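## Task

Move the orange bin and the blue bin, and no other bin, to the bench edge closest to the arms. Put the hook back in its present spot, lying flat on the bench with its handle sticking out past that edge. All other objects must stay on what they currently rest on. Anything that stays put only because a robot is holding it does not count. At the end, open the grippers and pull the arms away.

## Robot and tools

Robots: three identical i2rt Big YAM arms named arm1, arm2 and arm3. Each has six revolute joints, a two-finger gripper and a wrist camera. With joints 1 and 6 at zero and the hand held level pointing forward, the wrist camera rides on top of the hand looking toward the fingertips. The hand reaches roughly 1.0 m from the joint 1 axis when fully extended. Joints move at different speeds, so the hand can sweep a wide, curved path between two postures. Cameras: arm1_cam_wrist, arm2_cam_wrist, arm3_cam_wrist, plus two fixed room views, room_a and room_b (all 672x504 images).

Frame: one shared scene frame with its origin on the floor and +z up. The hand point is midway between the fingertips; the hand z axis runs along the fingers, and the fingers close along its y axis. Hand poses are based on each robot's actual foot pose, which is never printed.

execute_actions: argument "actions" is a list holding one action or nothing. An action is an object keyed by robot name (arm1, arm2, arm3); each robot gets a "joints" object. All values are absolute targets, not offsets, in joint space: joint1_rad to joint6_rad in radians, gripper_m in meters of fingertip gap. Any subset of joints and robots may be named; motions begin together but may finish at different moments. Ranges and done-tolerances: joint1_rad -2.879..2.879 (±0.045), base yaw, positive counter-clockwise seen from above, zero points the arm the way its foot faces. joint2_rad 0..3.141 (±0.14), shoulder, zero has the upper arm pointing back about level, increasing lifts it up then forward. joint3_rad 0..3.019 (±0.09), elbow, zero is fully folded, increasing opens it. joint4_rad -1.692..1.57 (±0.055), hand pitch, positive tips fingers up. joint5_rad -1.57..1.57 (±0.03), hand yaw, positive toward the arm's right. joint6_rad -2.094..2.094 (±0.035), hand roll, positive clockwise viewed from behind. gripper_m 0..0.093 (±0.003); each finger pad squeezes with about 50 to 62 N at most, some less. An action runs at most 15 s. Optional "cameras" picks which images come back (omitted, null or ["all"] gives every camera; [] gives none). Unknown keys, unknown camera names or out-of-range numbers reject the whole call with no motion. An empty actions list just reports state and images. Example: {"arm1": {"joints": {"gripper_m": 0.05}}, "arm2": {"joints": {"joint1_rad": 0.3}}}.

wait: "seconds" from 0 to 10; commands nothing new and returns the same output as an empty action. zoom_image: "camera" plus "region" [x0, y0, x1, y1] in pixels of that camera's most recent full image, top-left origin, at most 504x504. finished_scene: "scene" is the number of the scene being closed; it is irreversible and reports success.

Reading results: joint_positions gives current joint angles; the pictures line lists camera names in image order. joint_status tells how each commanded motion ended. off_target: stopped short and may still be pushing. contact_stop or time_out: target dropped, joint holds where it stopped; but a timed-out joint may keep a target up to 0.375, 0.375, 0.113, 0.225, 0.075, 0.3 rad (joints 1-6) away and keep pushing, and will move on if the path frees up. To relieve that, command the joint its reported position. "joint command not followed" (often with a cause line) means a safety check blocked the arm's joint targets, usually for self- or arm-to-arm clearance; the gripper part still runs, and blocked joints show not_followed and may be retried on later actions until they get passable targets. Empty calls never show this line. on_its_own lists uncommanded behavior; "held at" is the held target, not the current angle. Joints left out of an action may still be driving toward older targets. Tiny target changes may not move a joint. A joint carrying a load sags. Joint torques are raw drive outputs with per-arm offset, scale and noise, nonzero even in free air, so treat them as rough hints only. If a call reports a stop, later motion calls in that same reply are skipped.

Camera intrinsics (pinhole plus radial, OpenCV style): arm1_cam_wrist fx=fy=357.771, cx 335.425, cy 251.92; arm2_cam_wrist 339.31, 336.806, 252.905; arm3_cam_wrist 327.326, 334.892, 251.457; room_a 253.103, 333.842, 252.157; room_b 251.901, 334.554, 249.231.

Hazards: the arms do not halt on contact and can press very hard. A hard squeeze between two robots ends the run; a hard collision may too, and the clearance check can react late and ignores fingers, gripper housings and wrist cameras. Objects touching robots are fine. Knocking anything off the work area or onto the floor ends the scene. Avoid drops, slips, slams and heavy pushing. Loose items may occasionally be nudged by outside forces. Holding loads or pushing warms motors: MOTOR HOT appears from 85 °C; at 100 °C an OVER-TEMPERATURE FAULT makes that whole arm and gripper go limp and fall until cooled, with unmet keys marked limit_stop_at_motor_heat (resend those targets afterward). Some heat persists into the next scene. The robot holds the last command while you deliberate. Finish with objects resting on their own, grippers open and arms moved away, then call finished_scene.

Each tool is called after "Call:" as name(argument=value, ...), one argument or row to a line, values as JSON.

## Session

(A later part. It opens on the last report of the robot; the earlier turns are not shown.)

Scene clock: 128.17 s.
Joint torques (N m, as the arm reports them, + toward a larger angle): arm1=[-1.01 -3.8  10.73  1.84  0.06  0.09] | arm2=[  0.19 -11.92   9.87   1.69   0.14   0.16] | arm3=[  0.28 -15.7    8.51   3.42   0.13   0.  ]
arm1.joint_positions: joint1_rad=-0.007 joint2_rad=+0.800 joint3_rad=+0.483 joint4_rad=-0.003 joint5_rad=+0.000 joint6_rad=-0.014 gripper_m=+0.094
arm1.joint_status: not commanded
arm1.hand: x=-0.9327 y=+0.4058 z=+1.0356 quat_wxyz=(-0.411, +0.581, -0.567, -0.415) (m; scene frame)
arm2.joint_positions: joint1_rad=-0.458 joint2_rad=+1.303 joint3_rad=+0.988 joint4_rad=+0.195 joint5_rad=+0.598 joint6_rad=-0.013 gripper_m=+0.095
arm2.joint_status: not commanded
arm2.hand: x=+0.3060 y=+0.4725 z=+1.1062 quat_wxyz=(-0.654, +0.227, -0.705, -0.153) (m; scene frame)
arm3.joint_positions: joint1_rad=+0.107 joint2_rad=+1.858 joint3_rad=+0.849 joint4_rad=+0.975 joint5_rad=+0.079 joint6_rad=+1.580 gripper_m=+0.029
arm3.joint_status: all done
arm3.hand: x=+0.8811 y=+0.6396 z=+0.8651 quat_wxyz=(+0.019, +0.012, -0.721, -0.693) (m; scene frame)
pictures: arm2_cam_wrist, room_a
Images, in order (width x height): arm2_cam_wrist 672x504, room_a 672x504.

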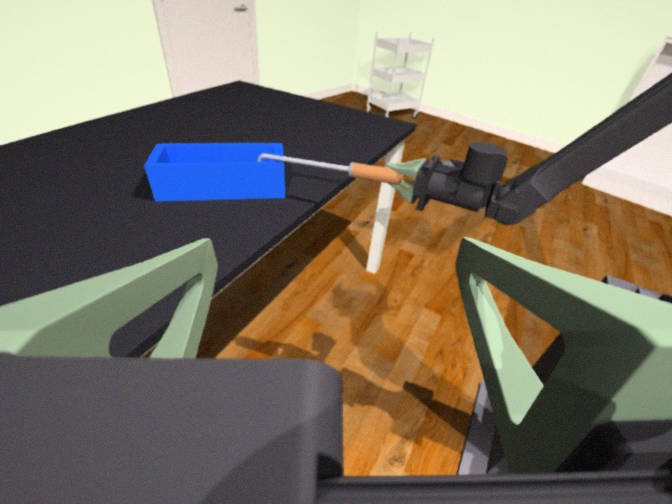

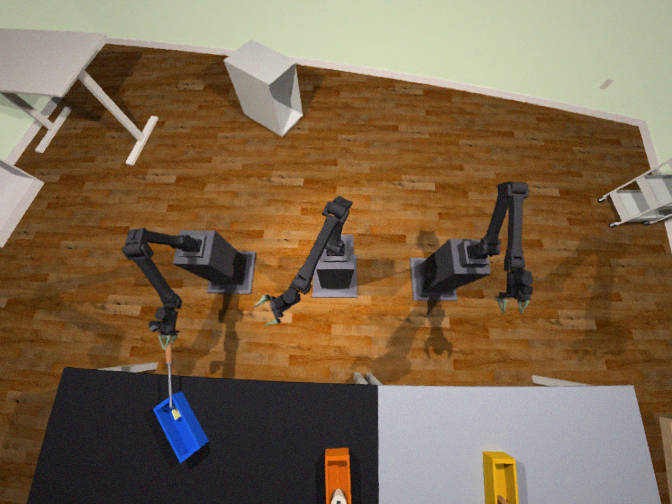

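Call:
execute_actions(
  actions=[
    {"arm3":{"joints":{"joint1_rad":0.18,"joint2_rad":1.72,"joint3_rad":0.63,"joint4_rad":1.135}},"arm2":{"joints":{"joint1_rad":-0.1,"joint5_rad":0.9}}},
  ],
  cameras=["room_a","arm2_cam_wrist"],
)

Call:
zoom_image(
  camera="room_a",
  region=[100,330,260,460],
)

Scene clock: 132.37 s.
Joint torques (N m, as the arm reports them, + toward a larger angle): arm1=[-1.   -3.78 10.73  1.83  0.06  0.09] | arm2=[ -1.47 -11.97   9.73   1.55   0.27   0.15] | arm3=[  0.04 -13.72   6.99   3.34   0.2   -0.07]
arm1.joint_positions: joint1_rad=-0.007 joint2_rad=+0.800 joint3_rad=+0.483 joint4_rad=-0.003 joint5_rad=+0.000 joint6_rad=-0.014 gripper_m=+0.094
arm1.joint_status: not commanded
arm1.hand: x=-0.9327 y=+0.4058 z=+1.0356 quat_wxyz=(-0.411, +0.581, -0.567, -0.415) (m; scene frame)
arm2.joint_positions: joint1_rad=-0.091 joint2_rad=+1.303 joint3_rad=+0.988 joint4_rad=+0.195 joint5_rad=+0.896 joint6_rad=-0.013 gripper_m=+0.095
arm2.joint_status: all done
arm2.hand: x=+0.1498 y=+0.5203 z=+1.1100 quat_wxyz=(-0.659, +0.257, -0.686, -0.169) (m; scene frame)
arm3.joint_positions: joint1_rad=+0.182 joint2_rad=+1.752 joint3_rad=+0.624 joint4_rad=+1.093 joint5_rad=+0.078 joint6_rad=+1.580 gripper_m=+0.029
arm3.joint_status: all done
arm3.hand: x=+0.8483 y=+0.5573 z=+0.8600 quat_wxyz=(+0.046, +0.039, -0.720, -0.691) (m; scene frame)
pictures: arm2_cam_wrist, room_a
Images, in order (width x height): arm2_cam_wrist 672x504, room_a 672x504.

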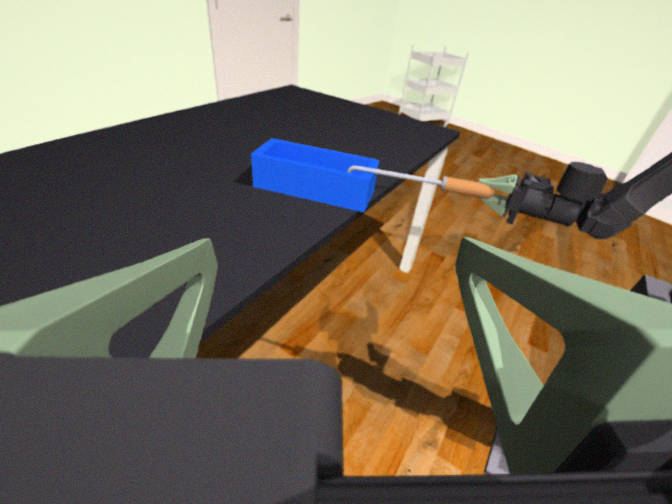

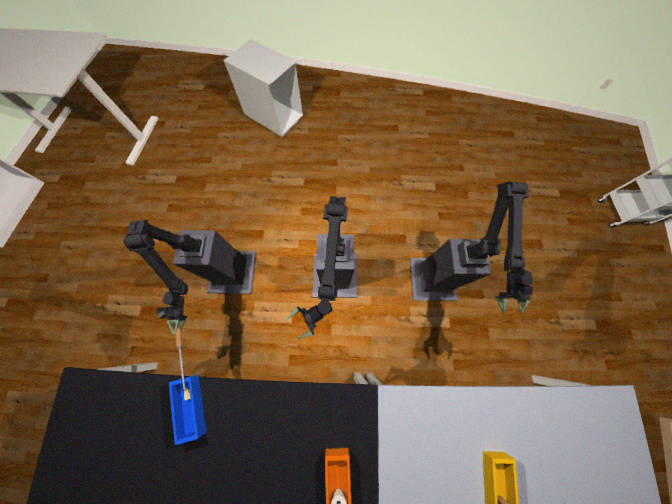

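Region (100, 330, 260, 460) of room_a's 672x504 image, scaled by 3.150, with more detail than that image has; it fills the top 410 rows of this view, and the rest is white.

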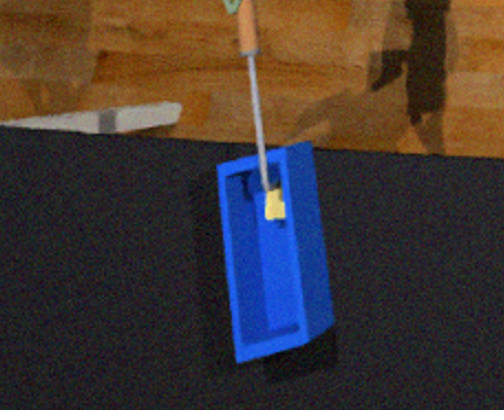

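Call:
execute_actions(
  actions=[
    {"arm3":{"joints":{"joint1_rad":0.16,"joint3_rad":0.95,"joint4_rad":1.2}},"arm2":{"joints":{"joint1_rad":0.1,"joint5_rad":0.9}}},
  ],
  cameras=[],
)

Call:
execute_actions(
  actions=[
    {"arm3":{"joints":{"joint1_rad":0.7,"joint3_rad":1.5,"joint4_rad":0.6}}},
  ],
  cameras=[],
)

Call:
execute_actions(
  actions=[
    {"arm3":{"joints":{"joint2_rad":2.3,"joint3_rad":1.95,"joint4_rad":0.6,"joint5_rad":0.72}}},
  ],
  cameras=[],
)

Call:
execute_actions(
  actions=[
    {"arm3":{"joints":{"joint2_rad":2.44,"joint4_rad":0.72,"joint6_rad":0}}},
  ],
  cameras=["room_a","arm2_cam_wrist","arm3_cam_wrist"],
)

Scene clock: 141.70 s.
Joint torques (N m, as the arm reports them, + toward a larger angle): arm1=[-1.02 -3.78 10.72  1.83  0.06  0.09] | arm2=[ -1.35 -11.94   9.86   1.54   0.16   0.15] | arm3=[  0.7  -15.58  12.79   2.74   0.09  -0.02]
arm1.joint_positions: joint1_rad=-0.007 joint2_rad=+0.800 joint3_rad=+0.483 joint4_rad=-0.003 joint5_rad=+0.000 joint6_rad=-0.014 gripper_m=+0.094
arm1.joint_status: not commanded
arm1.hand: x=-0.9327 y=+0.4058 z=+1.0356 quat_wxyz=(-0.411, +0.581, -0.567, -0.415) (m; scene frame)
arm2.joint_positions: joint1_rad=+0.109 joint2_rad=+1.303 joint3_rad=+0.988 joint4_rad=+0.195 joint5_rad=+0.898 joint6_rad=-0.013 gripper_m=+0.095
arm2.joint_status: all done
arm2.hand: x=+0.0433 y=+0.5429 z=+1.1099 quat_wxyz=(-0.640, +0.324, -0.657, -0.233) (m; scene frame)
arm3.joint_positions: joint1_rad=+0.168 joint2_rad=+1.744 joint3_rad=+0.906 joint4_rad=+1.164 joint5_rad=+0.080 joint6_rad=+1.580 gripper_m=+0.029
arm3.joint_status: all done
arm3.hand: x=+0.8430 y=+0.6344 z=+1.0086 quat_wxyz=(+0.057, +0.017, -0.586, -0.808) (m; scene frame)
pictures: none
No camera images: the call's "cameras" was empty. Leave "cameras" out to get every camera's image.

Scene clock: 143.57 s.
Joint torques (N m, as the arm reports them, + toward a larger angle): arm1=[-1.03 -3.76 10.72  1.83  0.06  0.09] | arm2=[ -1.21 -11.85   9.81   1.42   0.17   0.14] | arm3=[  1.69 -18.72  18.7    2.73   0.12   0.01]
arm1.joint_positions: joint1_rad=-0.007 joint2_rad=+0.800 joint3_rad=+0.483 joint4_rad=-0.003 joint5_rad=+0.000 joint6_rad=-0.014 gripper_m=+0.094
arm1.joint_status: not commanded
arm1.hand: x=-0.9327 y=+0.4058 z=+1.0356 quat_wxyz=(-0.411, +0.581, -0.567, -0.415) (m; scene frame)
arm2.joint_positions: joint1_rad=+0.109 joint2_rad=+1.303 joint3_rad=+0.988 joint4_rad=+0.195 joint5_rad=+0.898 joint6_rad=-0.013 gripper_m=+0.095
arm2.joint_status: not commanded
arm2.hand: x=+0.0433 y=+0.5429 z=+1.1099 quat_wxyz=(-0.640, +0.324, -0.657, -0.233) (m; scene frame)
arm3.joint_positions: joint1_rad=+0.694 joint2_rad=+1.751 joint3_rad=+1.428 joint4_rad=+0.572 joint5_rad=+0.079 joint6_rad=+1.575 gripper_m=+0.029
arm3.joint_status: all done
arm3.hand: x=+0.4651 y=+0.5844 z=+1.1545 quat_wxyz=(+0.255, +0.180, -0.588, -0.746) (m; scene frame)
pictures: none
No camera images: the call's "cameras" was empty. Leave "cameras" out to get every camera's image.

Scene clock: 145.23 s.
Joint torques (N m, as the arm reports them, + toward a larger angle): arm1=[-1.02 -3.78 10.73  1.83  0.06  0.09] | arm2=[ -0.77 -11.89   9.71   1.45   0.17   0.14] | arm3=[  1.96 -26.38  19.17   3.29   0.05   0.03]
arm1.joint_positions: joint1_rad=-0.007 joint2_rad=+0.800 joint3_rad=+0.483 joint4_rad=-0.003 joint5_rad=+0.000 joint6_rad=-0.014 gripper_m=+0.094
arm1.joint_status: not commanded
arm1.hand: x=-0.9327 y=+0.4058 z=+1.0356 quat_wxyz=(-0.411, +0.581, -0.567, -0.415) (m; scene frame)
arm2.joint_positions: joint1_rad=+0.109 joint2_rad=+1.303 joint3_rad=+0.988 joint4_rad=+0.195 joint5_rad=+0.898 joint6_rad=-0.013 gripper_m=+0.095
arm2.joint_status: not commanded
arm2.hand: x=+0.0433 y=+0.5429 z=+1.1099 quat_wxyz=(-0.640, +0.324, -0.657, -0.233) (m; scene frame)
arm3.joint_positions: joint1_rad=+0.695 joint2_rad=+2.356 joint3_rad=+1.865 joint4_rad=+0.556 joint5_rad=+0.720 joint6_rad=+1.571 gripper_m=+0.029
arm3.joint_status: all done
arm3.hand: x=+0.4601 y=+0.7389 z=+0.9071 quat_wxyz=(+0.014, -0.020, -0.691, -0.722) (m; scene frame)
pictures: none
No camera images: the call's "cameras" was empty. Leave "cameras" out to get every camera's image.

Scene clock: 147.40 s.
Joint torques (N m, as the arm reports them, + toward a larger angle): arm1=[-1.03 -3.79 10.73  1.83  0.06  0.09] | arm2=[ -1.22 -11.95   9.77   1.54   0.16   0.14] | arm3=[  1.16 -23.98  15.57   2.01   0.23  -0.16]
arm1.joint_positions: joint1_rad=-0.007 joint2_rad=+0.800 joint3_rad=+0.483 joint4_rad=-0.003 joint5_rad=+0.000 joint6_rad=-0.014 gripper_m=+0.094
arm1.joint_status: not commanded
arm1.hand: x=-0.9327 y=+0.4058 z=+1.0356 quat_wxyz=(-0.411, +0.581, -0.567, -0.415) (m; scene frame)
arm2.joint_positions: joint1_rad=+0.109 joint2_rad=+1.303 joint3_rad=+0.988 joint4_rad=+0.195 joint5_rad=+0.898 joint6_rad=-0.013 gripper_m=+0.095
arm2.joint_status: not commanded
arm2.hand: x=+0.0433 y=+0.5429 z=+1.1099 quat_wxyz=(-0.640, +0.324, -0.657, -0.233) (m; scene frame)
arm3.joint_positions: joint1_rad=+0.698 joint2_rad=+2.461 joint3_rad=+1.898 joint4_rad=+0.707 joint5_rad=+0.715 joint6_rad=+0.011 gripper_m=+0.029
arm3.joint_status: all done
arm3.hand: x=+0.4527 y=+0.7413 z=+0.8646 quat_wxyz=(-0.497, +0.446, -0.500, -0.552) (m; scene frame)
pictures: arm2_cam_wrist, arm3_cam_wrist, room_a
Images, in order (width x height): arm2_cam_wrist 672x504, arm3_cam_wrist 672x504, room_a 672x504.

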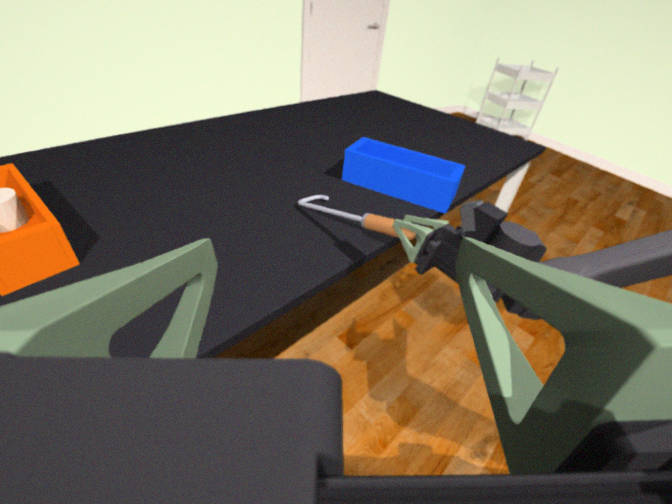

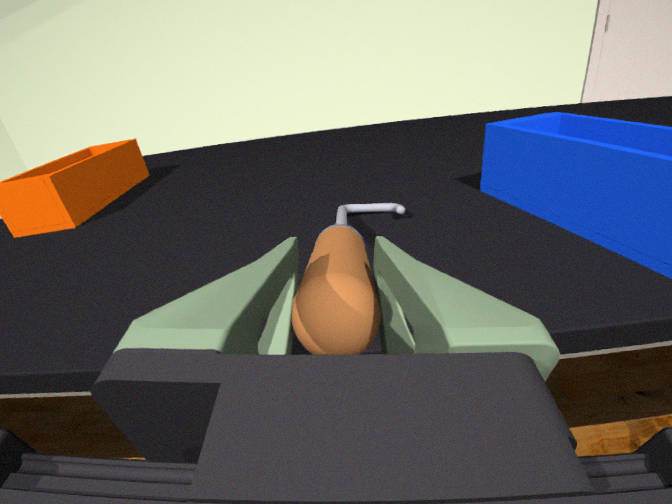

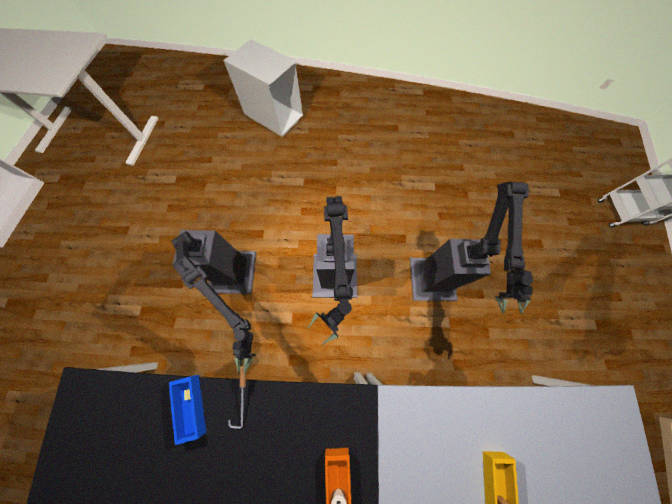

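Call:
execute_actions(
  actions=[
    {"arm3":{"joints":{"joint2_rad":2.56}}},
  ],
  cameras=["arm2_cam_wrist","arm3_cam_wrist"],
)

Scene clock: 149.90 s.
Joint torques (N m, as the arm reports them, + toward a larger angle): arm1=[-1.03 -3.82 10.73  1.83  0.06  0.09] | arm2=[ -1.26 -12.05   9.76   1.48   0.17   0.15] | arm3=[  1.04 -22.08  14.44   1.89   0.26   0.  ]
arm1.joint_positions: joint1_rad=-0.007 joint2_rad=+0.800 joint3_rad=+0.483 joint4_rad=-0.003 joint5_rad=+0.000 joint6_rad=-0.014 gripper_m=+0.094
arm1.joint_status: not commanded
arm1.hand: x=-0.9327 y=+0.4058 z=+1.0356 quat_wxyz=(-0.411, +0.581, -0.567, -0.415) (m; scene frame)
arm2.joint_positions: joint1_rad=+0.109 joint2_rad=+1.303 joint3_rad=+0.988 joint4_rad=+0.195 joint5_rad=+0.898 joint6_rad=-0.013 gripper_m=+0.095
arm2.joint_status: not commanded
arm2.hand: x=+0.0433 y=+0.5429 z=+1.1099 quat_wxyz=(-0.640, +0.324, -0.657, -0.233) (m; scene frame)
arm3.joint_positions: joint1_rad=+0.698 joint2_rad=+2.549 joint3_rad=+1.906 joint4_rad=+0.710 joint5_rad=+0.715 joint6_rad=-0.001 gripper_m=+0.029
arm3.joint_status: all done
arm3.hand: x=+0.4529 y=+0.7404 z=+0.7939 quat_wxyz=(-0.499, +0.476, -0.500, -0.523) (m; scene frame)
pictures: arm2_cam_wrist, arm3_cam_wrist
Images, in order (width x height): arm2_cam_wrist 672x504, arm3_cam_wrist 672x504.

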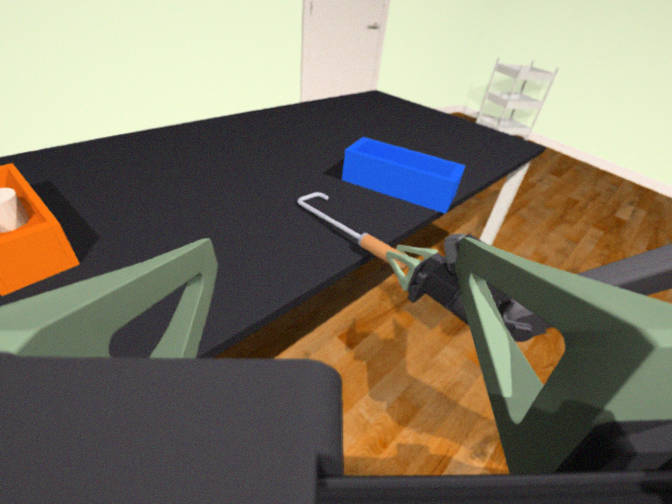

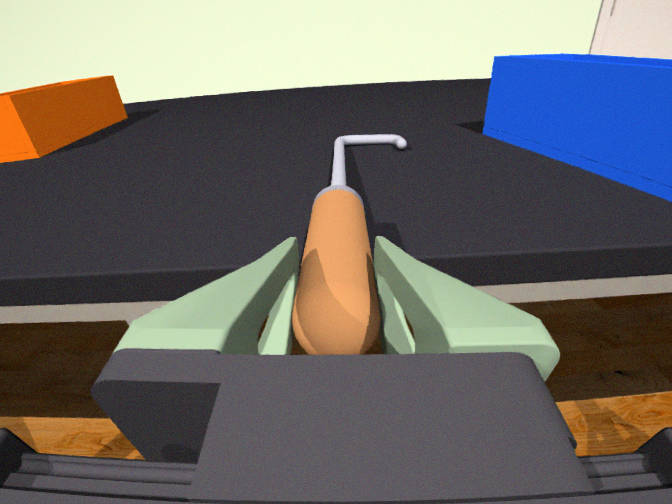

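Call:
execute_actions(
  actions=[
    {"arm3":{"joints":{"joint4_rad":0.65}}},
  ],
  cameras=[],
)

Call:
execute_actions(
  actions=[
    {"arm3":{"joints":{"gripper_m":0.093}}},
  ],
  cameras=[],
)

Call:
execute_actions(
  actions=[
    {"arm3":{"joints":{"joint2_rad":1.6}},"arm2":{"joints":{"joint5_rad":-0.68,"joint3_rad":2.02,"joint4_rad":0.65}}},
  ],
  cameras=[],
)

Call:
execute_actions(
  actions=[
    {"arm3":{"joints":{"joint1_rad":-0.2,"joint2_rad":1.2,"joint3_rad":1.0,"joint4_rad":0,"joint5_rad":-1.0}},"arm2":{"joints":{"joint1_rad":-0.3}}},
  ],
  cameras=[],
)

Call:
execute_actions(
  actions=[
    {"arm2":{"joints":{"joint1_rad":-0.7,"joint2_rad":2.52}}},
  ],
  cameras=["arm2_cam_wrist","room_a"],
)

Scene clock: 158.87 s.
Joint torques (N m, as the arm reports them, + toward a larger angle): arm1=[-1.03 -3.8  10.73  1.83  0.06  0.09] | arm2=[ -1.23 -11.8    9.72   1.46   0.17   0.18] | arm3=[  0.75 -21.82  14.3    0.95   0.23  -0.02]
arm1.joint_positions: joint1_rad=-0.007 joint2_rad=+0.800 joint3_rad=+0.483 joint4_rad=-0.003 joint5_rad=+0.000 joint6_rad=-0.014 gripper_m=+0.094
arm1.joint_status: not commanded
arm1.hand: x=-0.9327 y=+0.4058 z=+1.0356 quat_wxyz=(-0.411, +0.581, -0.567, -0.415) (m; scene frame)
arm2.joint_positions: joint1_rad=+0.109 joint2_rad=+1.303 joint3_rad=+0.988 joint4_rad=+0.195 joint5_rad=+0.898 joint6_rad=-0.013 gripper_m=+0.095
arm2.joint_status: not commanded
arm2.hand: x=+0.0433 y=+0.5429 z=+1.1099 quat_wxyz=(-0.640, +0.324, -0.657, -0.233) (m; scene frame)
arm3.joint_positions: joint1_rad=+0.698 joint2_rad=+2.549 joint3_rad=+1.907 joint4_rad=+0.667 joint5_rad=+0.715 joint6_rad=-0.002 gripper_m=+0.029
arm3.joint_status: all done
arm3.hand: x=+0.4525 y=+0.7409 z=+0.7856 quat_wxyz=(-0.499, +0.492, -0.501, -0.508) (m; scene frame)
pictures: none
No camera images: the call's "cameras" was empty. Leave "cameras" out to get every camera's image.

Scene clock: 159.57 s.
Joint torques (N m, as the arm reports them, + toward a larger angle): arm1=[-1.   -3.8  10.73  1.83  0.06  0.09] | arm2=[ -1.35 -11.76   9.75   1.53   0.16   0.15] | arm3=[  0.95 -22.45  14.23   1.38   0.24  -0.04]
arm1.joint_positions: joint1_rad=-0.007 joint2_rad=+0.800 joint3_rad=+0.483 joint4_rad=-0.003 joint5_rad=+0.000 joint6_rad=-0.014 gripper_m=+0.094
arm1.joint_status: not commanded
arm1.hand: x=-0.9327 y=+0.4058 z=+1.0356 quat_wxyz=(-0.411, +0.581, -0.567, -0.415) (m; scene frame)
arm2.joint_positions: joint1_rad=+0.109 joint2_rad=+1.303 joint3_rad=+0.988 joint4_rad=+0.195 joint5_rad=+0.898 joint6_rad=-0.013 gripper_m=+0.095
arm2.joint_status: not commanded
arm2.hand: x=+0.0433 y=+0.5429 z=+1.1099 quat_wxyz=(-0.640, +0.324, -0.657, -0.233) (m; scene frame)
arm3.joint_positions: joint1_rad=+0.698 joint2_rad=+2.549 joint3_rad=+1.907 joint4_rad=+0.659 joint5_rad=+0.717 joint6_rad=-0.002 gripper_m=+0.093
arm3.joint_status: all done
arm3.hand: x=+0.4527 y=+0.7409 z=+0.7839 quat_wxyz=(-0.499, +0.494, -0.502, -0.505) (m; scene frame)
pictures: none
No camera images: the call's "cameras" was empty. Leave "cameras" out to get every camera's image.

Scene clock: 161.60 s.
Joint torques (N m, as the arm reports them, + toward a larger angle): arm1=[-1.03 -3.81 10.72  1.83  0.06  0.09] | arm2=[-0.97 -7.39  7.2  -0.13  0.27  0.19] | arm3=[  0.88 -14.03  10.2    0.32  -0.22  -0.09]
arm1.joint_positions: joint1_rad=-0.007 joint2_rad=+0.800 joint3_rad=+0.483 joint4_rad=-0.003 joint5_rad=+0.000 joint6_rad=-0.014 gripper_m=+0.094
arm1.joint_status: not commanded
arm1.hand: x=-0.9327 y=+0.4058 z=+1.0356 quat_wxyz=(-0.411, +0.581, -0.567, -0.415) (m; scene frame)
arm2.joint_positions: joint1_rad=+0.108 joint2_rad=+1.304 joint3_rad=+2.001 joint4_rad=+0.649 joint5_rad=-0.676 joint6_rad=-0.013 gripper_m=+0.095
arm2.joint_status: all done
arm2.hand: x=-0.1689 y=+0.3094 z=+1.6976 quat_wxyz=(-0.593, +0.296, +0.181, -0.727) (m; scene frame)
arm3.joint_positions: joint1_rad=+0.698 joint2_rad=+1.609 joint3_rad=+1.949 joint4_rad=+0.652 joint5_rad=+0.718 joint6_rad=-0.002 gripper_m=+0.093
arm3.joint_status: all done
arm3.hand: x=+0.6578 y=+0.5128 z=+1.5281 quat_wxyz=(-0.463, +0.104, -0.420, -0.773) (m; scene frame)
pictures: none
No camera images: the call's "cameras" was empty. Leave "cameras" out to get every camera's image.

Scene clock: 163.43 s.
Joint torques (N m, as the arm reports them, + toward a larger angle): arm1=[-1.01 -3.81 10.73  1.83  0.06  0.09] | arm2=[-1.04 -7.49  7.2  -0.08  0.32  0.19] | arm3=[ 0.68 -9.74 11.96  1.62 -0.14 -0.02]
arm1.joint_positions: joint1_rad=-0.007 joint2_rad=+0.800 joint3_rad=+0.483 joint4_rad=-0.003 joint5_rad=+0.000 joint6_rad=-0.014 gripper_m=+0.094
arm1.joint_status: not commanded
arm1.hand: x=-0.9327 y=+0.4058 z=+1.0356 quat_wxyz=(-0.411, +0.581, -0.567, -0.415) (m; scene frame)
arm2.joint_positions: joint1_rad=-0.297 joint2_rad=+1.304 joint3_rad=+2.001 joint4_rad=+0.649 joint5_rad=-0.677 joint6_rad=-0.013 gripper_m=+0.095
arm2.joint_status: all done
arm2.hand: x=-0.0350 y=+0.3436 z=+1.6976 quat_wxyz=(-0.726, +0.327, +0.118, -0.593) (m; scene frame)
arm3.joint_positions: joint1_rad=-0.200 joint2_rad=+1.210 joint3_rad=+0.998 joint4_rad=-0.004 joint5_rad=-0.997 joint6_rad=-0.002 gripper_m=+0.093
arm3.joint_status: all done
arm3.hand: x=+0.8952 y=+0.5079 z=+1.1152 quat_wxyz=(-0.183, +0.668, -0.336, -0.639) (m; scene frame)
pictures: none
No camera images: the call's "cameras" was empty. Leave "cameras" out to get every camera's image.

Scene clock: 165.47 s.
Joint torques (N m, as the arm reports them, + toward a larger angle): arm1=[-1.   -3.82 10.73  1.83  0.06  0.09] | arm2=[  0.16 -28.87  10.33   1.76   0.05   0.13] | arm3=[ 1.37 -9.12 11.57  1.62 -0.07  0.  ]
arm1.joint_positions: joint1_rad=-0.007 joint2_rad=+0.800 joint3_rad=+0.483 joint4_rad=-0.003 joint5_rad=+0.000 joint6_rad=-0.014 gripper_m=+0.094
arm1.joint_status: not commanded
arm1.hand: x=-0.9327 y=+0.4058 z=+1.0356 quat_wxyz=(-0.411, +0.581, -0.567, -0.415) (m; scene frame)
arm2.joint_positions: joint1_rad=-0.707 joint2_rad=+2.516 joint3_rad=+1.993 joint4_rad=+0.639 joint5_rad=-0.679 joint6_rad=-0.010 gripper_m=+0.095
arm2.joint_status: all done
arm2.hand: x=+0.4680 y=+0.7718 z=+0.8672 quat_wxyz=(-0.543, +0.498, -0.455, -0.500) (m; scene frame)
arm3.joint_positions: joint1_rad=-0.200 joint2_rad=+1.210 joint3_rad=+0.998 joint4_rad=-0.004 joint5_rad=-0.997 joint6_rad=-0.002 gripper_m=+0.093
arm3.joint_status: not commanded
arm3.hand: x=+0.8952 y=+0.5079 z=+1.1152 quat_wxyz=(-0.183, +0.668, -0.336, -0.639) (m; scene frame)
pictures: arm2_cam_wrist, room_a
Images, in order (width x height): arm2_cam_wrist 672x504, room_a 672x504.

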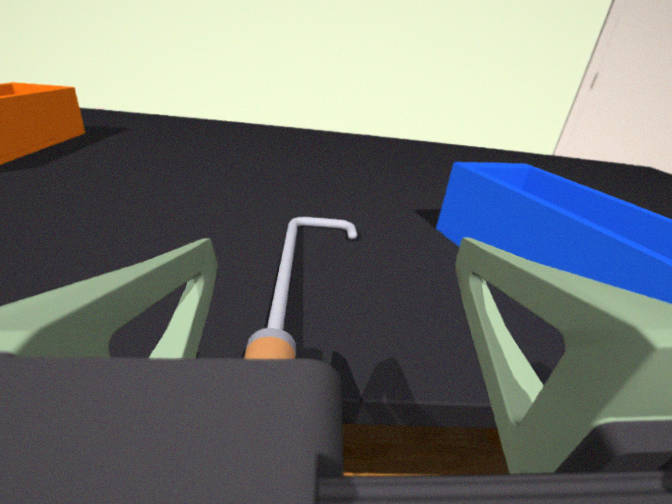

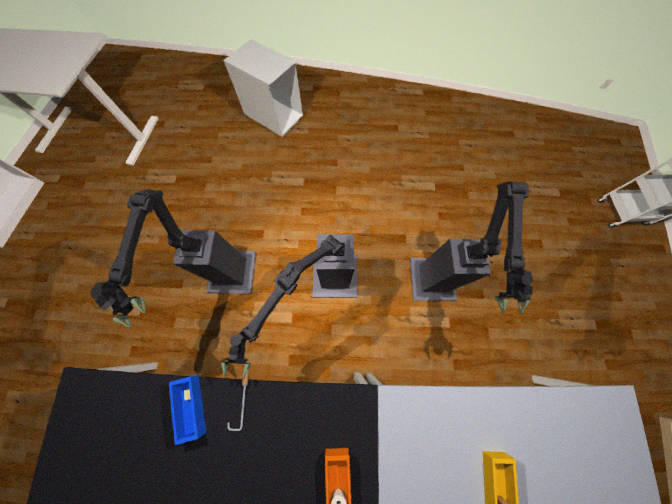

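Call:
execute_actions(
  actions=[
    {"arm2":{"joints":{"joint1_rad":-0.69,"joint2_rad":2.59,"joint3_rad":1.93,"joint4_rad":0.68,"joint5_rad":-0.67}}},
  ],
  cameras=["arm2_cam_wrist"],
)

Scene clock: 168.93 s.
Joint torques (N m, as the arm reports them, + toward a larger angle): arm1=[-1.02 -3.81 10.73  1.83  0.06  0.09] | arm2=[  0.13 -29.05   7.78   1.76   0.2    0.11] | arm3=[  0.63 -10.1   11.78   1.74  -0.1   -0.04]
arm1.joint_positions: joint1_rad=-0.007 joint2_rad=+0.800 joint3_rad=+0.483 joint4_rad=-0.003 joint5_rad=+0.000 joint6_rad=-0.014 gripper_m=+0.094
arm1.joint_status: not commanded
arm1.hand: x=-0.9327 y=+0.4058 z=+1.0356 quat_wxyz=(-0.411, +0.581, -0.567, -0.415) (m; scene frame)
arm2.joint_positions: joint1_rad=-0.698 joint2_rad=+2.600 joint3_rad=+1.930 joint4_rad=+0.669 joint5_rad=-0.674 joint6_rad=-0.010 gripper_m=+0.095
arm2.joint_status: all done
arm2.hand: x=+0.4511 y=+0.7626 z=+0.7670 quat_wxyz=(-0.502, +0.504, -0.496, -0.498) (m; scene frame)
arm3.joint_positions: joint1_rad=-0.200 joint2_rad=+1.210 joint3_rad=+0.998 joint4_rad=-0.004 joint5_rad=-0.997 joint6_rad=-0.002 gripper_m=+0.093
arm3.joint_status: not commanded
arm3.hand: x=+0.8952 y=+0.5079 z=+1.1152 quat_wxyz=(-0.183, +0.668, -0.336, -0.639) (m; scene frame)
pictures: arm2_cam_wrist
Images, in order (width x height): arm2_cam_wrist 672x504.

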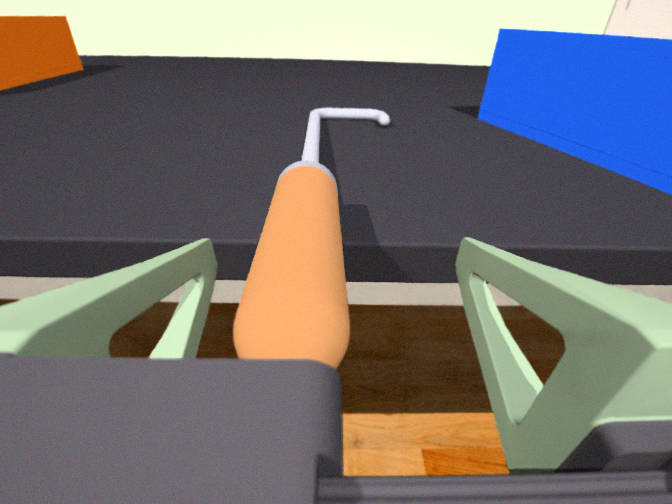

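Call:
execute_actions(
  actions=[
    {"arm2":{"joints":{"joint1_rad":-0.672}}},
  ],
  cameras=[],
)

Call:
execute_actions(
  actions=[
    {"arm2":{"joints":{"gripper_m":0}}},
  ],
  cameras=["arm2_cam_wrist"],
)

Call:
execute_actions(
  actions=[
    {"arm2":{"joints":{"joint2_rad":2.2,"joint6_rad":1.59}}},
  ],
  cameras=[],
)

Call:
execute_actions(
  actions=[
    {"arm2":{"joints":{"joint1_rad":0,"joint5_rad":0,"joint3_rad":2.2,"joint4_rad":0.4}},"arm1":{"joints":{"joint1_rad":-0.4,"joint2_rad":1.9,"joint3_rad":2.0,"joint4_rad":-0.2,"joint5_rad":0.5}}},
  ],
  cameras=[],
)

Call:
execute_actions(
  actions=[
    {"arm2":{"joints":{"joint2_rad":2.4}}},
  ],
  cameras=["arm2_cam_wrist","arm1_cam_wrist","room_a"],
)

Scene clock: 174.37 s.
Joint torques (N m, as the arm reports them, + toward a larger angle): arm1=[-1.01 -3.78 10.73  1.83  0.06  0.09] | arm2=[  0.21 -29.73   7.72   1.78   0.18   0.14] | arm3=[  0.66 -10.11  11.81   1.57  -0.11  -0.05]
arm1.joint_positions: joint1_rad=-0.007 joint2_rad=+0.800 joint3_rad=+0.483 joint4_rad=-0.003 joint5_rad=+0.000 joint6_rad=-0.014 gripper_m=+0.094
arm1.joint_status: not commanded
arm1.hand: x=-0.9327 y=+0.4058 z=+1.0356 quat_wxyz=(-0.411, +0.581, -0.567, -0.415) (m; scene frame)
arm2.joint_positions: joint1_rad=-0.676 joint2_rad=+2.600 joint3_rad=+1.930 joint4_rad=+0.669 joint5_rad=-0.674 joint6_rad=-0.010 gripper_m=+0.095
arm2.joint_status: all done
arm2.hand: x=+0.4344 y=+0.7726 z=+0.7670 quat_wxyz=(-0.496, +0.509, -0.491, -0.503) (m; scene frame)
arm3.joint_positions: joint1_rad=-0.200 joint2_rad=+1.210 joint3_rad=+0.998 joint4_rad=-0.004 joint5_rad=-0.997 joint6_rad=-0.002 gripper_m=+0.093
arm3.joint_status: not commanded
arm3.hand: x=+0.8952 y=+0.5079 z=+1.1152 quat_wxyz=(-0.183, +0.668, -0.336, -0.639) (m; scene frame)
pictures: none
No camera images: the call's "cameras" was empty. Leave "cameras" out to get every camera's image.

Scene clock: 175.10 s.
Joint torques (N m, as the arm reports them, + toward a larger angle): arm1=[-1.01 -3.79 10.74  1.83  0.06  0.1 ] | arm2=[ -0.02 -29.51   7.67   1.71   0.11   0.14] | arm3=[ 1.21 -9.71 11.85  1.6  -0.07 -0.03]
arm1.joint_positions: joint1_rad=-0.007 joint2_rad=+0.800 joint3_rad=+0.483 joint4_rad=-0.003 joint5_rad=+0.000 joint6_rad=-0.014 gripper_m=+0.094
arm1.joint_status: not commanded
arm1.hand: x=-0.9327 y=+0.4058 z=+1.0356 quat_wxyz=(-0.411, +0.581, -0.567, -0.415) (m; scene frame)
arm2.joint_positions: joint1_rad=-0.676 joint2_rad=+2.600 joint3_rad=+1.930 joint4_rad=+0.669 joint5_rad=-0.672 joint6_rad=-0.010 gripper_m=+0.030
arm2.joint_status: gripper_m off_target (ended at +0.030, target +0.000)
arm2.hand: x=+0.4348 y=+0.7726 z=+0.7670 quat_wxyz=(-0.497, +0.509, -0.491, -0.503) (m; scene frame)
arm3.joint_positions: joint1_rad=-0.200 joint2_rad=+1.210 joint3_rad=+0.998 joint4_rad=-0.004 joint5_rad=-0.997 joint6_rad=-0.002 gripper_m=+0.093
arm3.joint_status: not commanded
arm3.hand: x=+0.8952 y=+0.5079 z=+1.1152 quat_wxyz=(-0.183, +0.668, -0.336, -0.639) (m; scene frame)
pictures: arm2_cam_wrist
Images, in order (width x height): arm2_cam_wrist 672x504.

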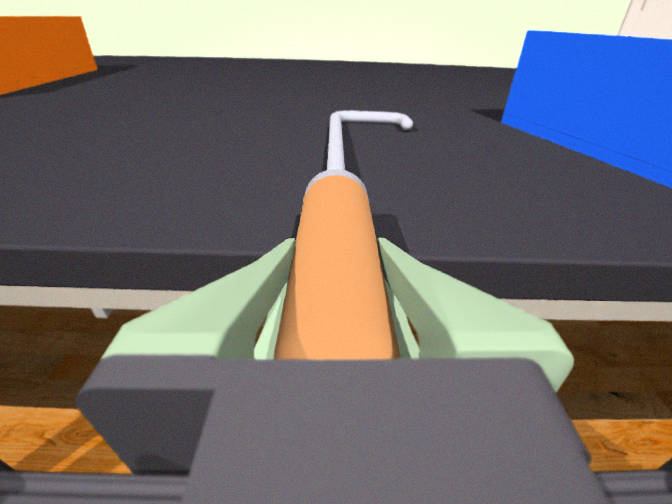

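Scene clock: 178.57 s.
Joint torques (N m, as the arm reports them, + toward a larger angle): arm1=[-1.05 -3.82 10.74  1.82  0.06  0.09] | arm2=[ -0.37 -31.82  11.37   1.97   0.37   0.32] | arm3=[ 0.75 -9.7  11.93  1.72 -0.09 -0.04]
arm1.joint_positions: joint1_rad=-0.007 joint2_rad=+0.800 joint3_rad=+0.483 joint4_rad=-0.003 joint5_rad=+0.000 joint6_rad=-0.014 gripper_m=+0.094
arm1.joint_status: not commanded
arm1.hand: x=-0.9327 y=+0.4058 z=+1.0356 quat_wxyz=(-0.411, +0.581, -0.567, -0.415) (m; scene frame)
arm2.joint_positions: joint1_rad=-0.676 joint2_rad=+2.252 joint3_rad=+1.894 joint4_rad=+0.662 joint5_rad=-0.676 joint6_rad=+1.548 gripper_m=+0.030
arm2.joint_status: joint6_rad time_out (moved +1.558 of +1.600); the others done
arm2.on_its_own: joint6_rad reads +1.548 and still pushes toward +1.590 since a time_out
arm2.hand: x=+0.4219 y=+0.7572 z=+1.0464 quat_wxyz=(-0.065, +0.083, -0.614, -0.782) (m; scene frame)
arm3.joint_positions: joint1_rad=-0.200 joint2_rad=+1.210 joint3_rad=+0.998 joint4_rad=-0.004 joint5_rad=-0.997 joint6_rad=-0.002 gripper_m=+0.093
arm3.joint_status: not commanded
arm3.hand: x=+0.8952 y=+0.5079 z=+1.1152 quat_wxyz=(-0.183, +0.668, -0.336, -0.639) (m; scene frame)
pictures: none
No camera images: the call's "cameras" was empty. Leave "cameras" out to get every camera's image.

not run: a stop came earlier in this reply.

not run: a stop came earlier in this reply.

Call:
execute_actions(
  actions=[
    {"arm2":{"joints":{"joint1_rad":0,"joint5_rad":0,"joint3_rad":2.2,"joint4_rad":0.4,"joint6_rad":1.56}},"arm1":{"joints":{"joint1_rad":-0.4,"joint2_rad":1.9,"joint3_rad":2.0,"joint4_rad":-0.2,"joint5_rad":0.5}}},
  ],
  cameras=[],
)

Call:
execute_actions(
  actions=[
    {"arm2":{"joints":{"joint2_rad":2.4}}},
  ],
  cameras=["arm2_cam_wrist","arm1_cam_wrist","room_a"],
)

Scene clock: 186.20 s.
Joint torques (N m, as the arm reports them, + toward a larger angle): arm1=[ -0.98 -21.4   13.42   1.59   0.22   0.1 ] | arm2=[ -1.42 -31.8   15.43   2.21   0.09   0.1 ] | arm3=[ 1.42 -9.77 11.58  1.53 -0.1  -0.01]
arm1.joint_positions: joint1_rad=-0.407 joint2_rad=+1.905 joint3_rad=+1.954 joint4_rad=-0.198 joint5_rad=+0.497 joint6_rad=-0.014 gripper_m=+0.094
arm1.joint_status: all done
arm1.hand: x=-0.5431 y=+0.7266 z=+1.2304 quat_wxyz=(-0.628, +0.282, -0.699, -0.194) (m; scene frame)
arm2.joint_positions: joint1_rad=+0.008 joint2_rad=+2.251 joint3_rad=+2.112 joint4_rad=+0.377 joint5_rad=-0.001 joint6_rad=+1.541 gripper_m=+0.030
arm2.joint_status: all done
arm2.hand: x=-0.0510 y=+0.9289 z=+1.1225 quat_wxyz=(+0.003, +0.021, -0.618, -0.786) (m; scene frame)
arm3.joint_positions: joint1_rad=-0.200 joint2_rad=+1.210 joint3_rad=+0.998 joint4_rad=-0.004 joint5_rad=-0.997 joint6_rad=-0.002 gripper_m=+0.093
arm3.joint_status: not commanded
arm3.hand: x=+0.8952 y=+0.5079 z=+1.1152 quat_wxyz=(-0.183, +0.668, -0.336, -0.639) (m; scene frame)
pictures: none
No camera images: the call's "cameras" was empty. Leave "cameras" out to get every camera's image.

Scene clock: 187.77 s.
Joint torques (N m, as the arm reports them, + toward a larger angle): arm1=[ -0.96 -21.35  13.41   1.59   0.22   0.1 ] | arm2=[ -1.13 -34.5   14.06   2.86   0.11   0.13] | arm3=[ 1.   -9.79 11.77  1.8  -0.09 -0.03]
arm1.joint_positions: joint1_rad=-0.407 joint2_rad=+1.905 joint3_rad=+1.954 joint4_rad=-0.198 joint5_rad=+0.497 joint6_rad=-0.014 gripper_m=+0.094
arm1.joint_status: not commanded
arm1.hand: x=-0.5431 y=+0.7266 z=+1.2304 quat_wxyz=(-0.628, +0.282, -0.699, -0.194) (m; scene frame)
arm2.joint_positions: joint1_rad=+0.008 joint2_rad=+2.453 joint3_rad=+2.129 joint4_rad=+0.362 joint5_rad=-0.001 joint6_rad=+1.539 gripper_m=+0.030
arm2.joint_status: all done
arm2.hand: x=-0.0520 y=+0.9638 z=+0.9415 quat_wxyz=(+0.002, +0.025, -0.694, -0.720) (m; scene frame)
arm3.joint_positions: joint1_rad=-0.200 joint2_rad=+1.210 joint3_rad=+0.998 joint4_rad=-0.004 joint5_rad=-0.997 joint6_rad=-0.002 gripper_m=+0.093
arm3.joint_status: not commanded
arm3.hand: x=+0.8952 y=+0.5079 z=+1.1152 quat_wxyz=(-0.183, +0.668, -0.336, -0.639) (m; scene frame)
pictures: arm1_cam_wrist, arm2_cam_wrist, room_a
Images, in order (width x height): arm1_cam_wrist 672x504, arm2_cam_wrist 672x504, room_a 672x504.

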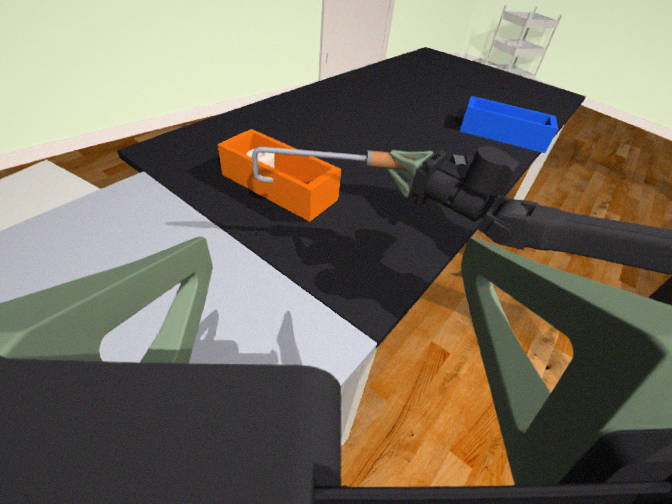

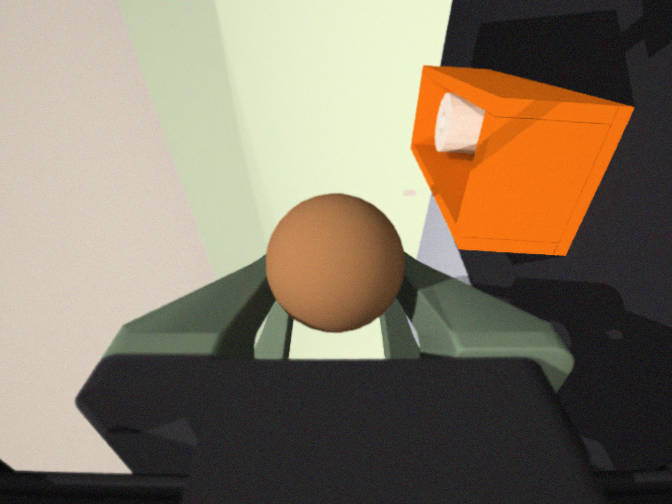

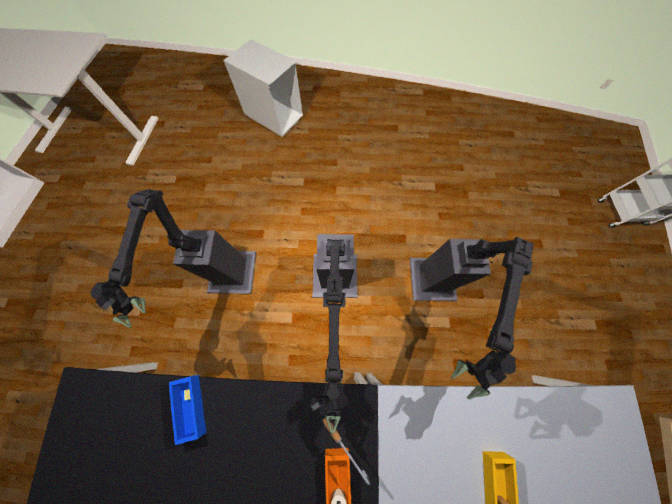

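Call:
execute_actions(
  actions=[
    {"arm2":{"joints":{"joint1_rad":0.08,"joint5_rad":0.55,"joint4_rad":0.43}}},
  ],
  cameras=["arm1_cam_wrist","room_a"],
)

Call:
zoom_image(
  camera="room_a",
  region=[270,394,410,504],
)

Scene clock: 192.47 s.
Joint torques (N m, as the arm reports them, + toward a larger angle): arm1=[ -0.95 -21.33  13.41   1.58   0.22   0.1 ] | arm2=[ -0.6  -34.32  13.84   3.06   0.1    0.13] | arm3=[ 0.63 -9.53 11.84  1.63 -0.12 -0.02]
arm1.joint_positions: joint1_rad=-0.407 joint2_rad=+1.905 joint3_rad=+1.954 joint4_rad=-0.198 joint5_rad=+0.497 joint6_rad=-0.014 gripper_m=+0.094
arm1.joint_status: not commanded
arm1.hand: x=-0.5431 y=+0.7266 z=+1.2304 quat_wxyz=(-0.628, +0.282, -0.699, -0.194) (m; scene frame)
arm2.joint_positions: joint1_rad=+0.080 joint2_rad=+2.453 joint3_rad=+2.129 joint4_rad=+0.384 joint5_rad=+0.548 joint6_rad=+1.539 gripper_m=+0.030
arm2.joint_status: all done
arm2.hand: x=-0.0298 y=+0.9433 z=+0.9455 quat_wxyz=(-0.159, -0.149, -0.672, -0.707) (m; scene frame)
arm3.joint_positions: joint1_rad=-0.200 joint2_rad=+1.210 joint3_rad=+0.998 joint4_rad=-0.004 joint5_rad=-0.997 joint6_rad=-0.002 gripper_m=+0.093
arm3.joint_status: not commanded
arm3.hand: x=+0.8952 y=+0.5079 z=+1.1152 quat_wxyz=(-0.183, +0.668, -0.336, -0.639) (m; scene frame)
pictures: arm1_cam_wrist, room_a
Images, in order (width x height): arm1_cam_wrist 672x504, room_a 672x504.

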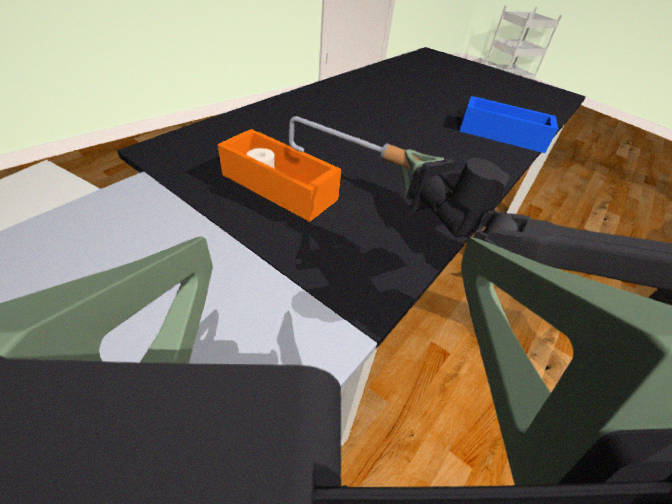

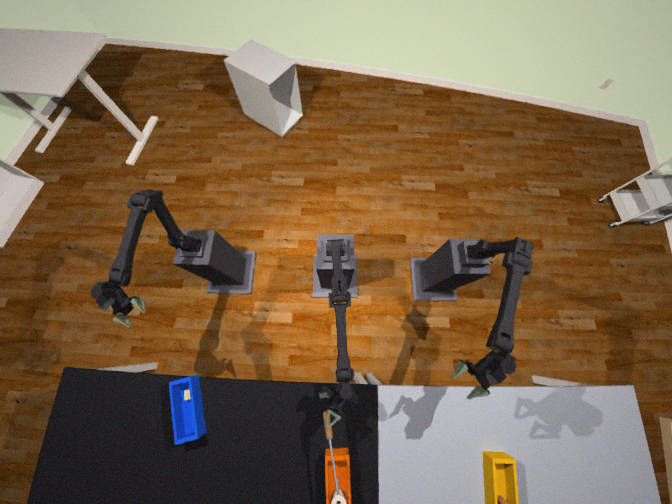

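Region (270, 394, 410, 504) of room_a's 672x504 image, scaled by 3.600, with more detail than that image has; it fills the top 396 rows of this view, and the rest is white.

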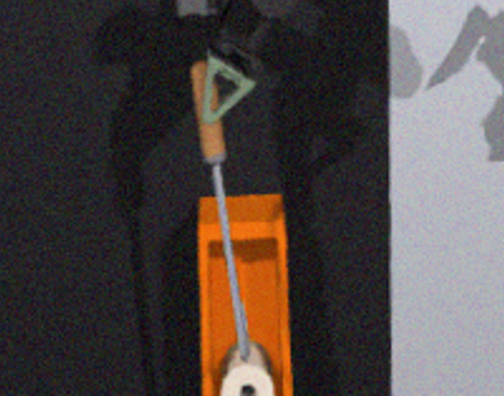

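Call:
execute_actions(
  actions=[
    {"arm2":{"joints":{"joint3_rad":2.01,"joint4_rad":0.49}}},
  ],
  cameras=["arm1_cam_wrist"],
)

Call:
execute_actions(
  actions=[
    {"arm2":{"joints":{"joint2_rad":2.26,"joint3_rad":1.7,"joint4_rad":0.64}}},
  ],
  cameras=[],
)

Call:
execute_actions(
  actions=[
    {"arm2":{"joints":{"joint2_rad":2.11,"joint3_rad":1.4,"joint4_rad":0.79}}},
  ],
  cameras=["arm1_cam_wrist"],
)

Scene clock: 196.53 s.
Joint torques (N m, as the arm reports them, + toward a larger angle): arm1=[ -0.99 -21.29  13.41   1.59   0.21   0.1 ] | arm2=[ -0.57 -33.87  10.16   2.84   0.13   0.14] | arm3=[ 0.69 -9.8  11.9   1.79 -0.09 -0.03]
arm1.joint_positions: joint1_rad=-0.407 joint2_rad=+1.905 joint3_rad=+1.954 joint4_rad=-0.198 joint5_rad=+0.497 joint6_rad=-0.014 gripper_m=+0.094
arm1.joint_status: not commanded
arm1.hand: x=-0.5431 y=+0.7266 z=+1.2304 quat_wxyz=(-0.628, +0.282, -0.699, -0.194) (m; scene frame)
arm2.joint_positions: joint1_rad=+0.080 joint2_rad=+2.453 joint3_rad=+1.986 joint4_rad=+0.452 joint5_rad=+0.548 joint6_rad=+1.539 gripper_m=+0.030
arm2.joint_status: all done
arm2.hand: x=-0.0275 y=+0.9227 z=+0.8793 quat_wxyz=(-0.167, -0.141, -0.697, -0.683) (m; scene frame)
arm3.joint_positions: joint1_rad=-0.200 joint2_rad=+1.210 joint3_rad=+0.998 joint4_rad=-0.004 joint5_rad=-0.997 joint6_rad=-0.002 gripper_m=+0.093
arm3.joint_status: not commanded
arm3.hand: x=+0.8952 y=+0.5079 z=+1.1152 quat_wxyz=(-0.183, +0.668, -0.336, -0.639) (m; scene frame)
pictures: arm1_cam_wrist
Images, in order (width x height): arm1_cam_wrist 672x504.

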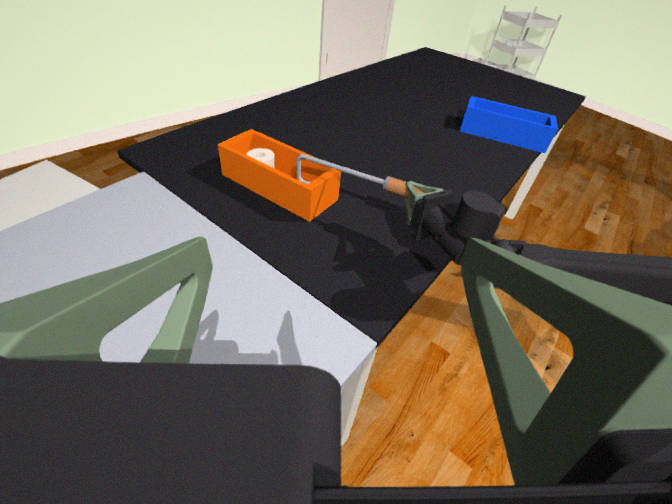

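Scene clock: 197.63 s.
Joint torques (N m, as the arm reports them, + toward a larger angle): arm1=[ -0.96 -21.32  13.41   1.58   0.22   0.1 ] | arm2=[ -0.44 -29.02   8.95   2.61   0.1    0.12] | arm3=[ 1.17 -9.85 11.85  1.71 -0.1  -0.03]
arm1.joint_positions: joint1_rad=-0.407 joint2_rad=+1.905 joint3_rad=+1.954 joint4_rad=-0.198 joint5_rad=+0.497 joint6_rad=-0.014 gripper_m=+0.094
arm1.joint_status: not commanded
arm1.hand: x=-0.5431 y=+0.7266 z=+1.2304 quat_wxyz=(-0.628, +0.282, -0.699, -0.194) (m; scene frame)
arm2.joint_positions: joint1_rad=+0.080 joint2_rad=+2.294 joint3_rad=+1.685 joint4_rad=+0.602 joint5_rad=+0.548 joint6_rad=+1.539 gripper_m=+0.030
arm2.joint_status: all done
arm2.hand: x=-0.0207 y=+0.8612 z=+0.8850 quat_wxyz=(-0.166, -0.142, -0.695, -0.685) (m; scene frame)
arm3.joint_positions: joint1_rad=-0.200 joint2_rad=+1.210 joint3_rad=+0.998 joint4_rad=-0.004 joint5_rad=-0.997 joint6_rad=-0.002 gripper_m=+0.093
arm3.joint_status: not commanded
arm3.hand: x=+0.8952 y=+0.5079 z=+1.1152 quat_wxyz=(-0.183, +0.668, -0.336, -0.639) (m; scene frame)
pictures: none
No camera images: the call's "cameras" was empty. Leave "cameras" out to get every camera's image.

Scene clock: 198.70 s.
Joint torques (N m, as the arm reports them, + toward a larger angle): arm1=[ -1.   -21.34  13.42   1.59   0.22   0.1 ] | arm2=[ -0.36 -26.67   8.01   2.77   0.09   0.15] | arm3=[  1.42 -10.08  11.84   1.48  -0.15  -0.03]
arm1.joint_positions: joint1_rad=-0.407 joint2_rad=+1.905 joint3_rad=+1.954 joint4_rad=-0.198 joint5_rad=+0.497 joint6_rad=-0.014 gripper_m=+0.094
arm1.joint_status: not commanded
arm1.hand: x=-0.5431 y=+0.7266 z=+1.2304 quat_wxyz=(-0.628, +0.282, -0.699, -0.194) (m; scene frame)
arm2.joint_positions: joint1_rad=+0.080 joint2_rad=+2.147 joint3_rad=+1.388 joint4_rad=+0.749 joint5_rad=+0.548 joint6_rad=+1.539 gripper_m=+0.030
arm2.joint_status: all done
arm2.hand: x=-0.0127 y=+0.7874 z=+0.8819 quat_wxyz=(-0.167, -0.142, -0.696, -0.684) (m; scene frame)
arm3.joint_positions: joint1_rad=-0.200 joint2_rad=+1.210 joint3_rad=+0.998 joint4_rad=-0.004 joint5_rad=-0.997 joint6_rad=-0.002 gripper_m=+0.093
arm3.joint_status: not commanded
arm3.hand: x=+0.8952 y=+0.5079 z=+1.1152 quat_wxyz=(-0.183, +0.668, -0.336, -0.639) (m; scene frame)
pictures: arm1_cam_wrist
Images, in order (width x height): arm1_cam_wrist 672x504.

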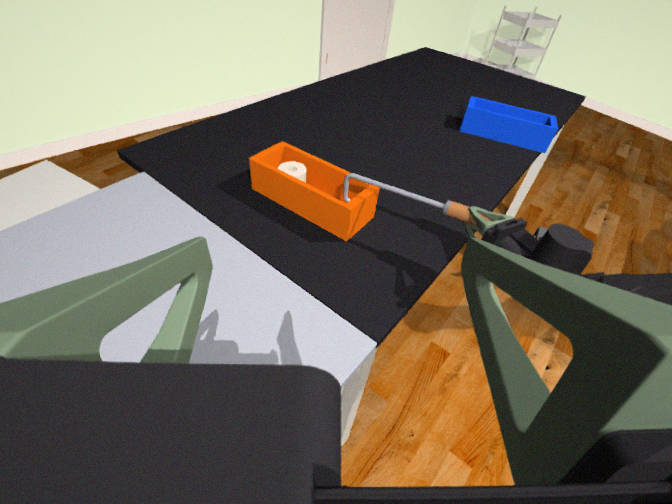

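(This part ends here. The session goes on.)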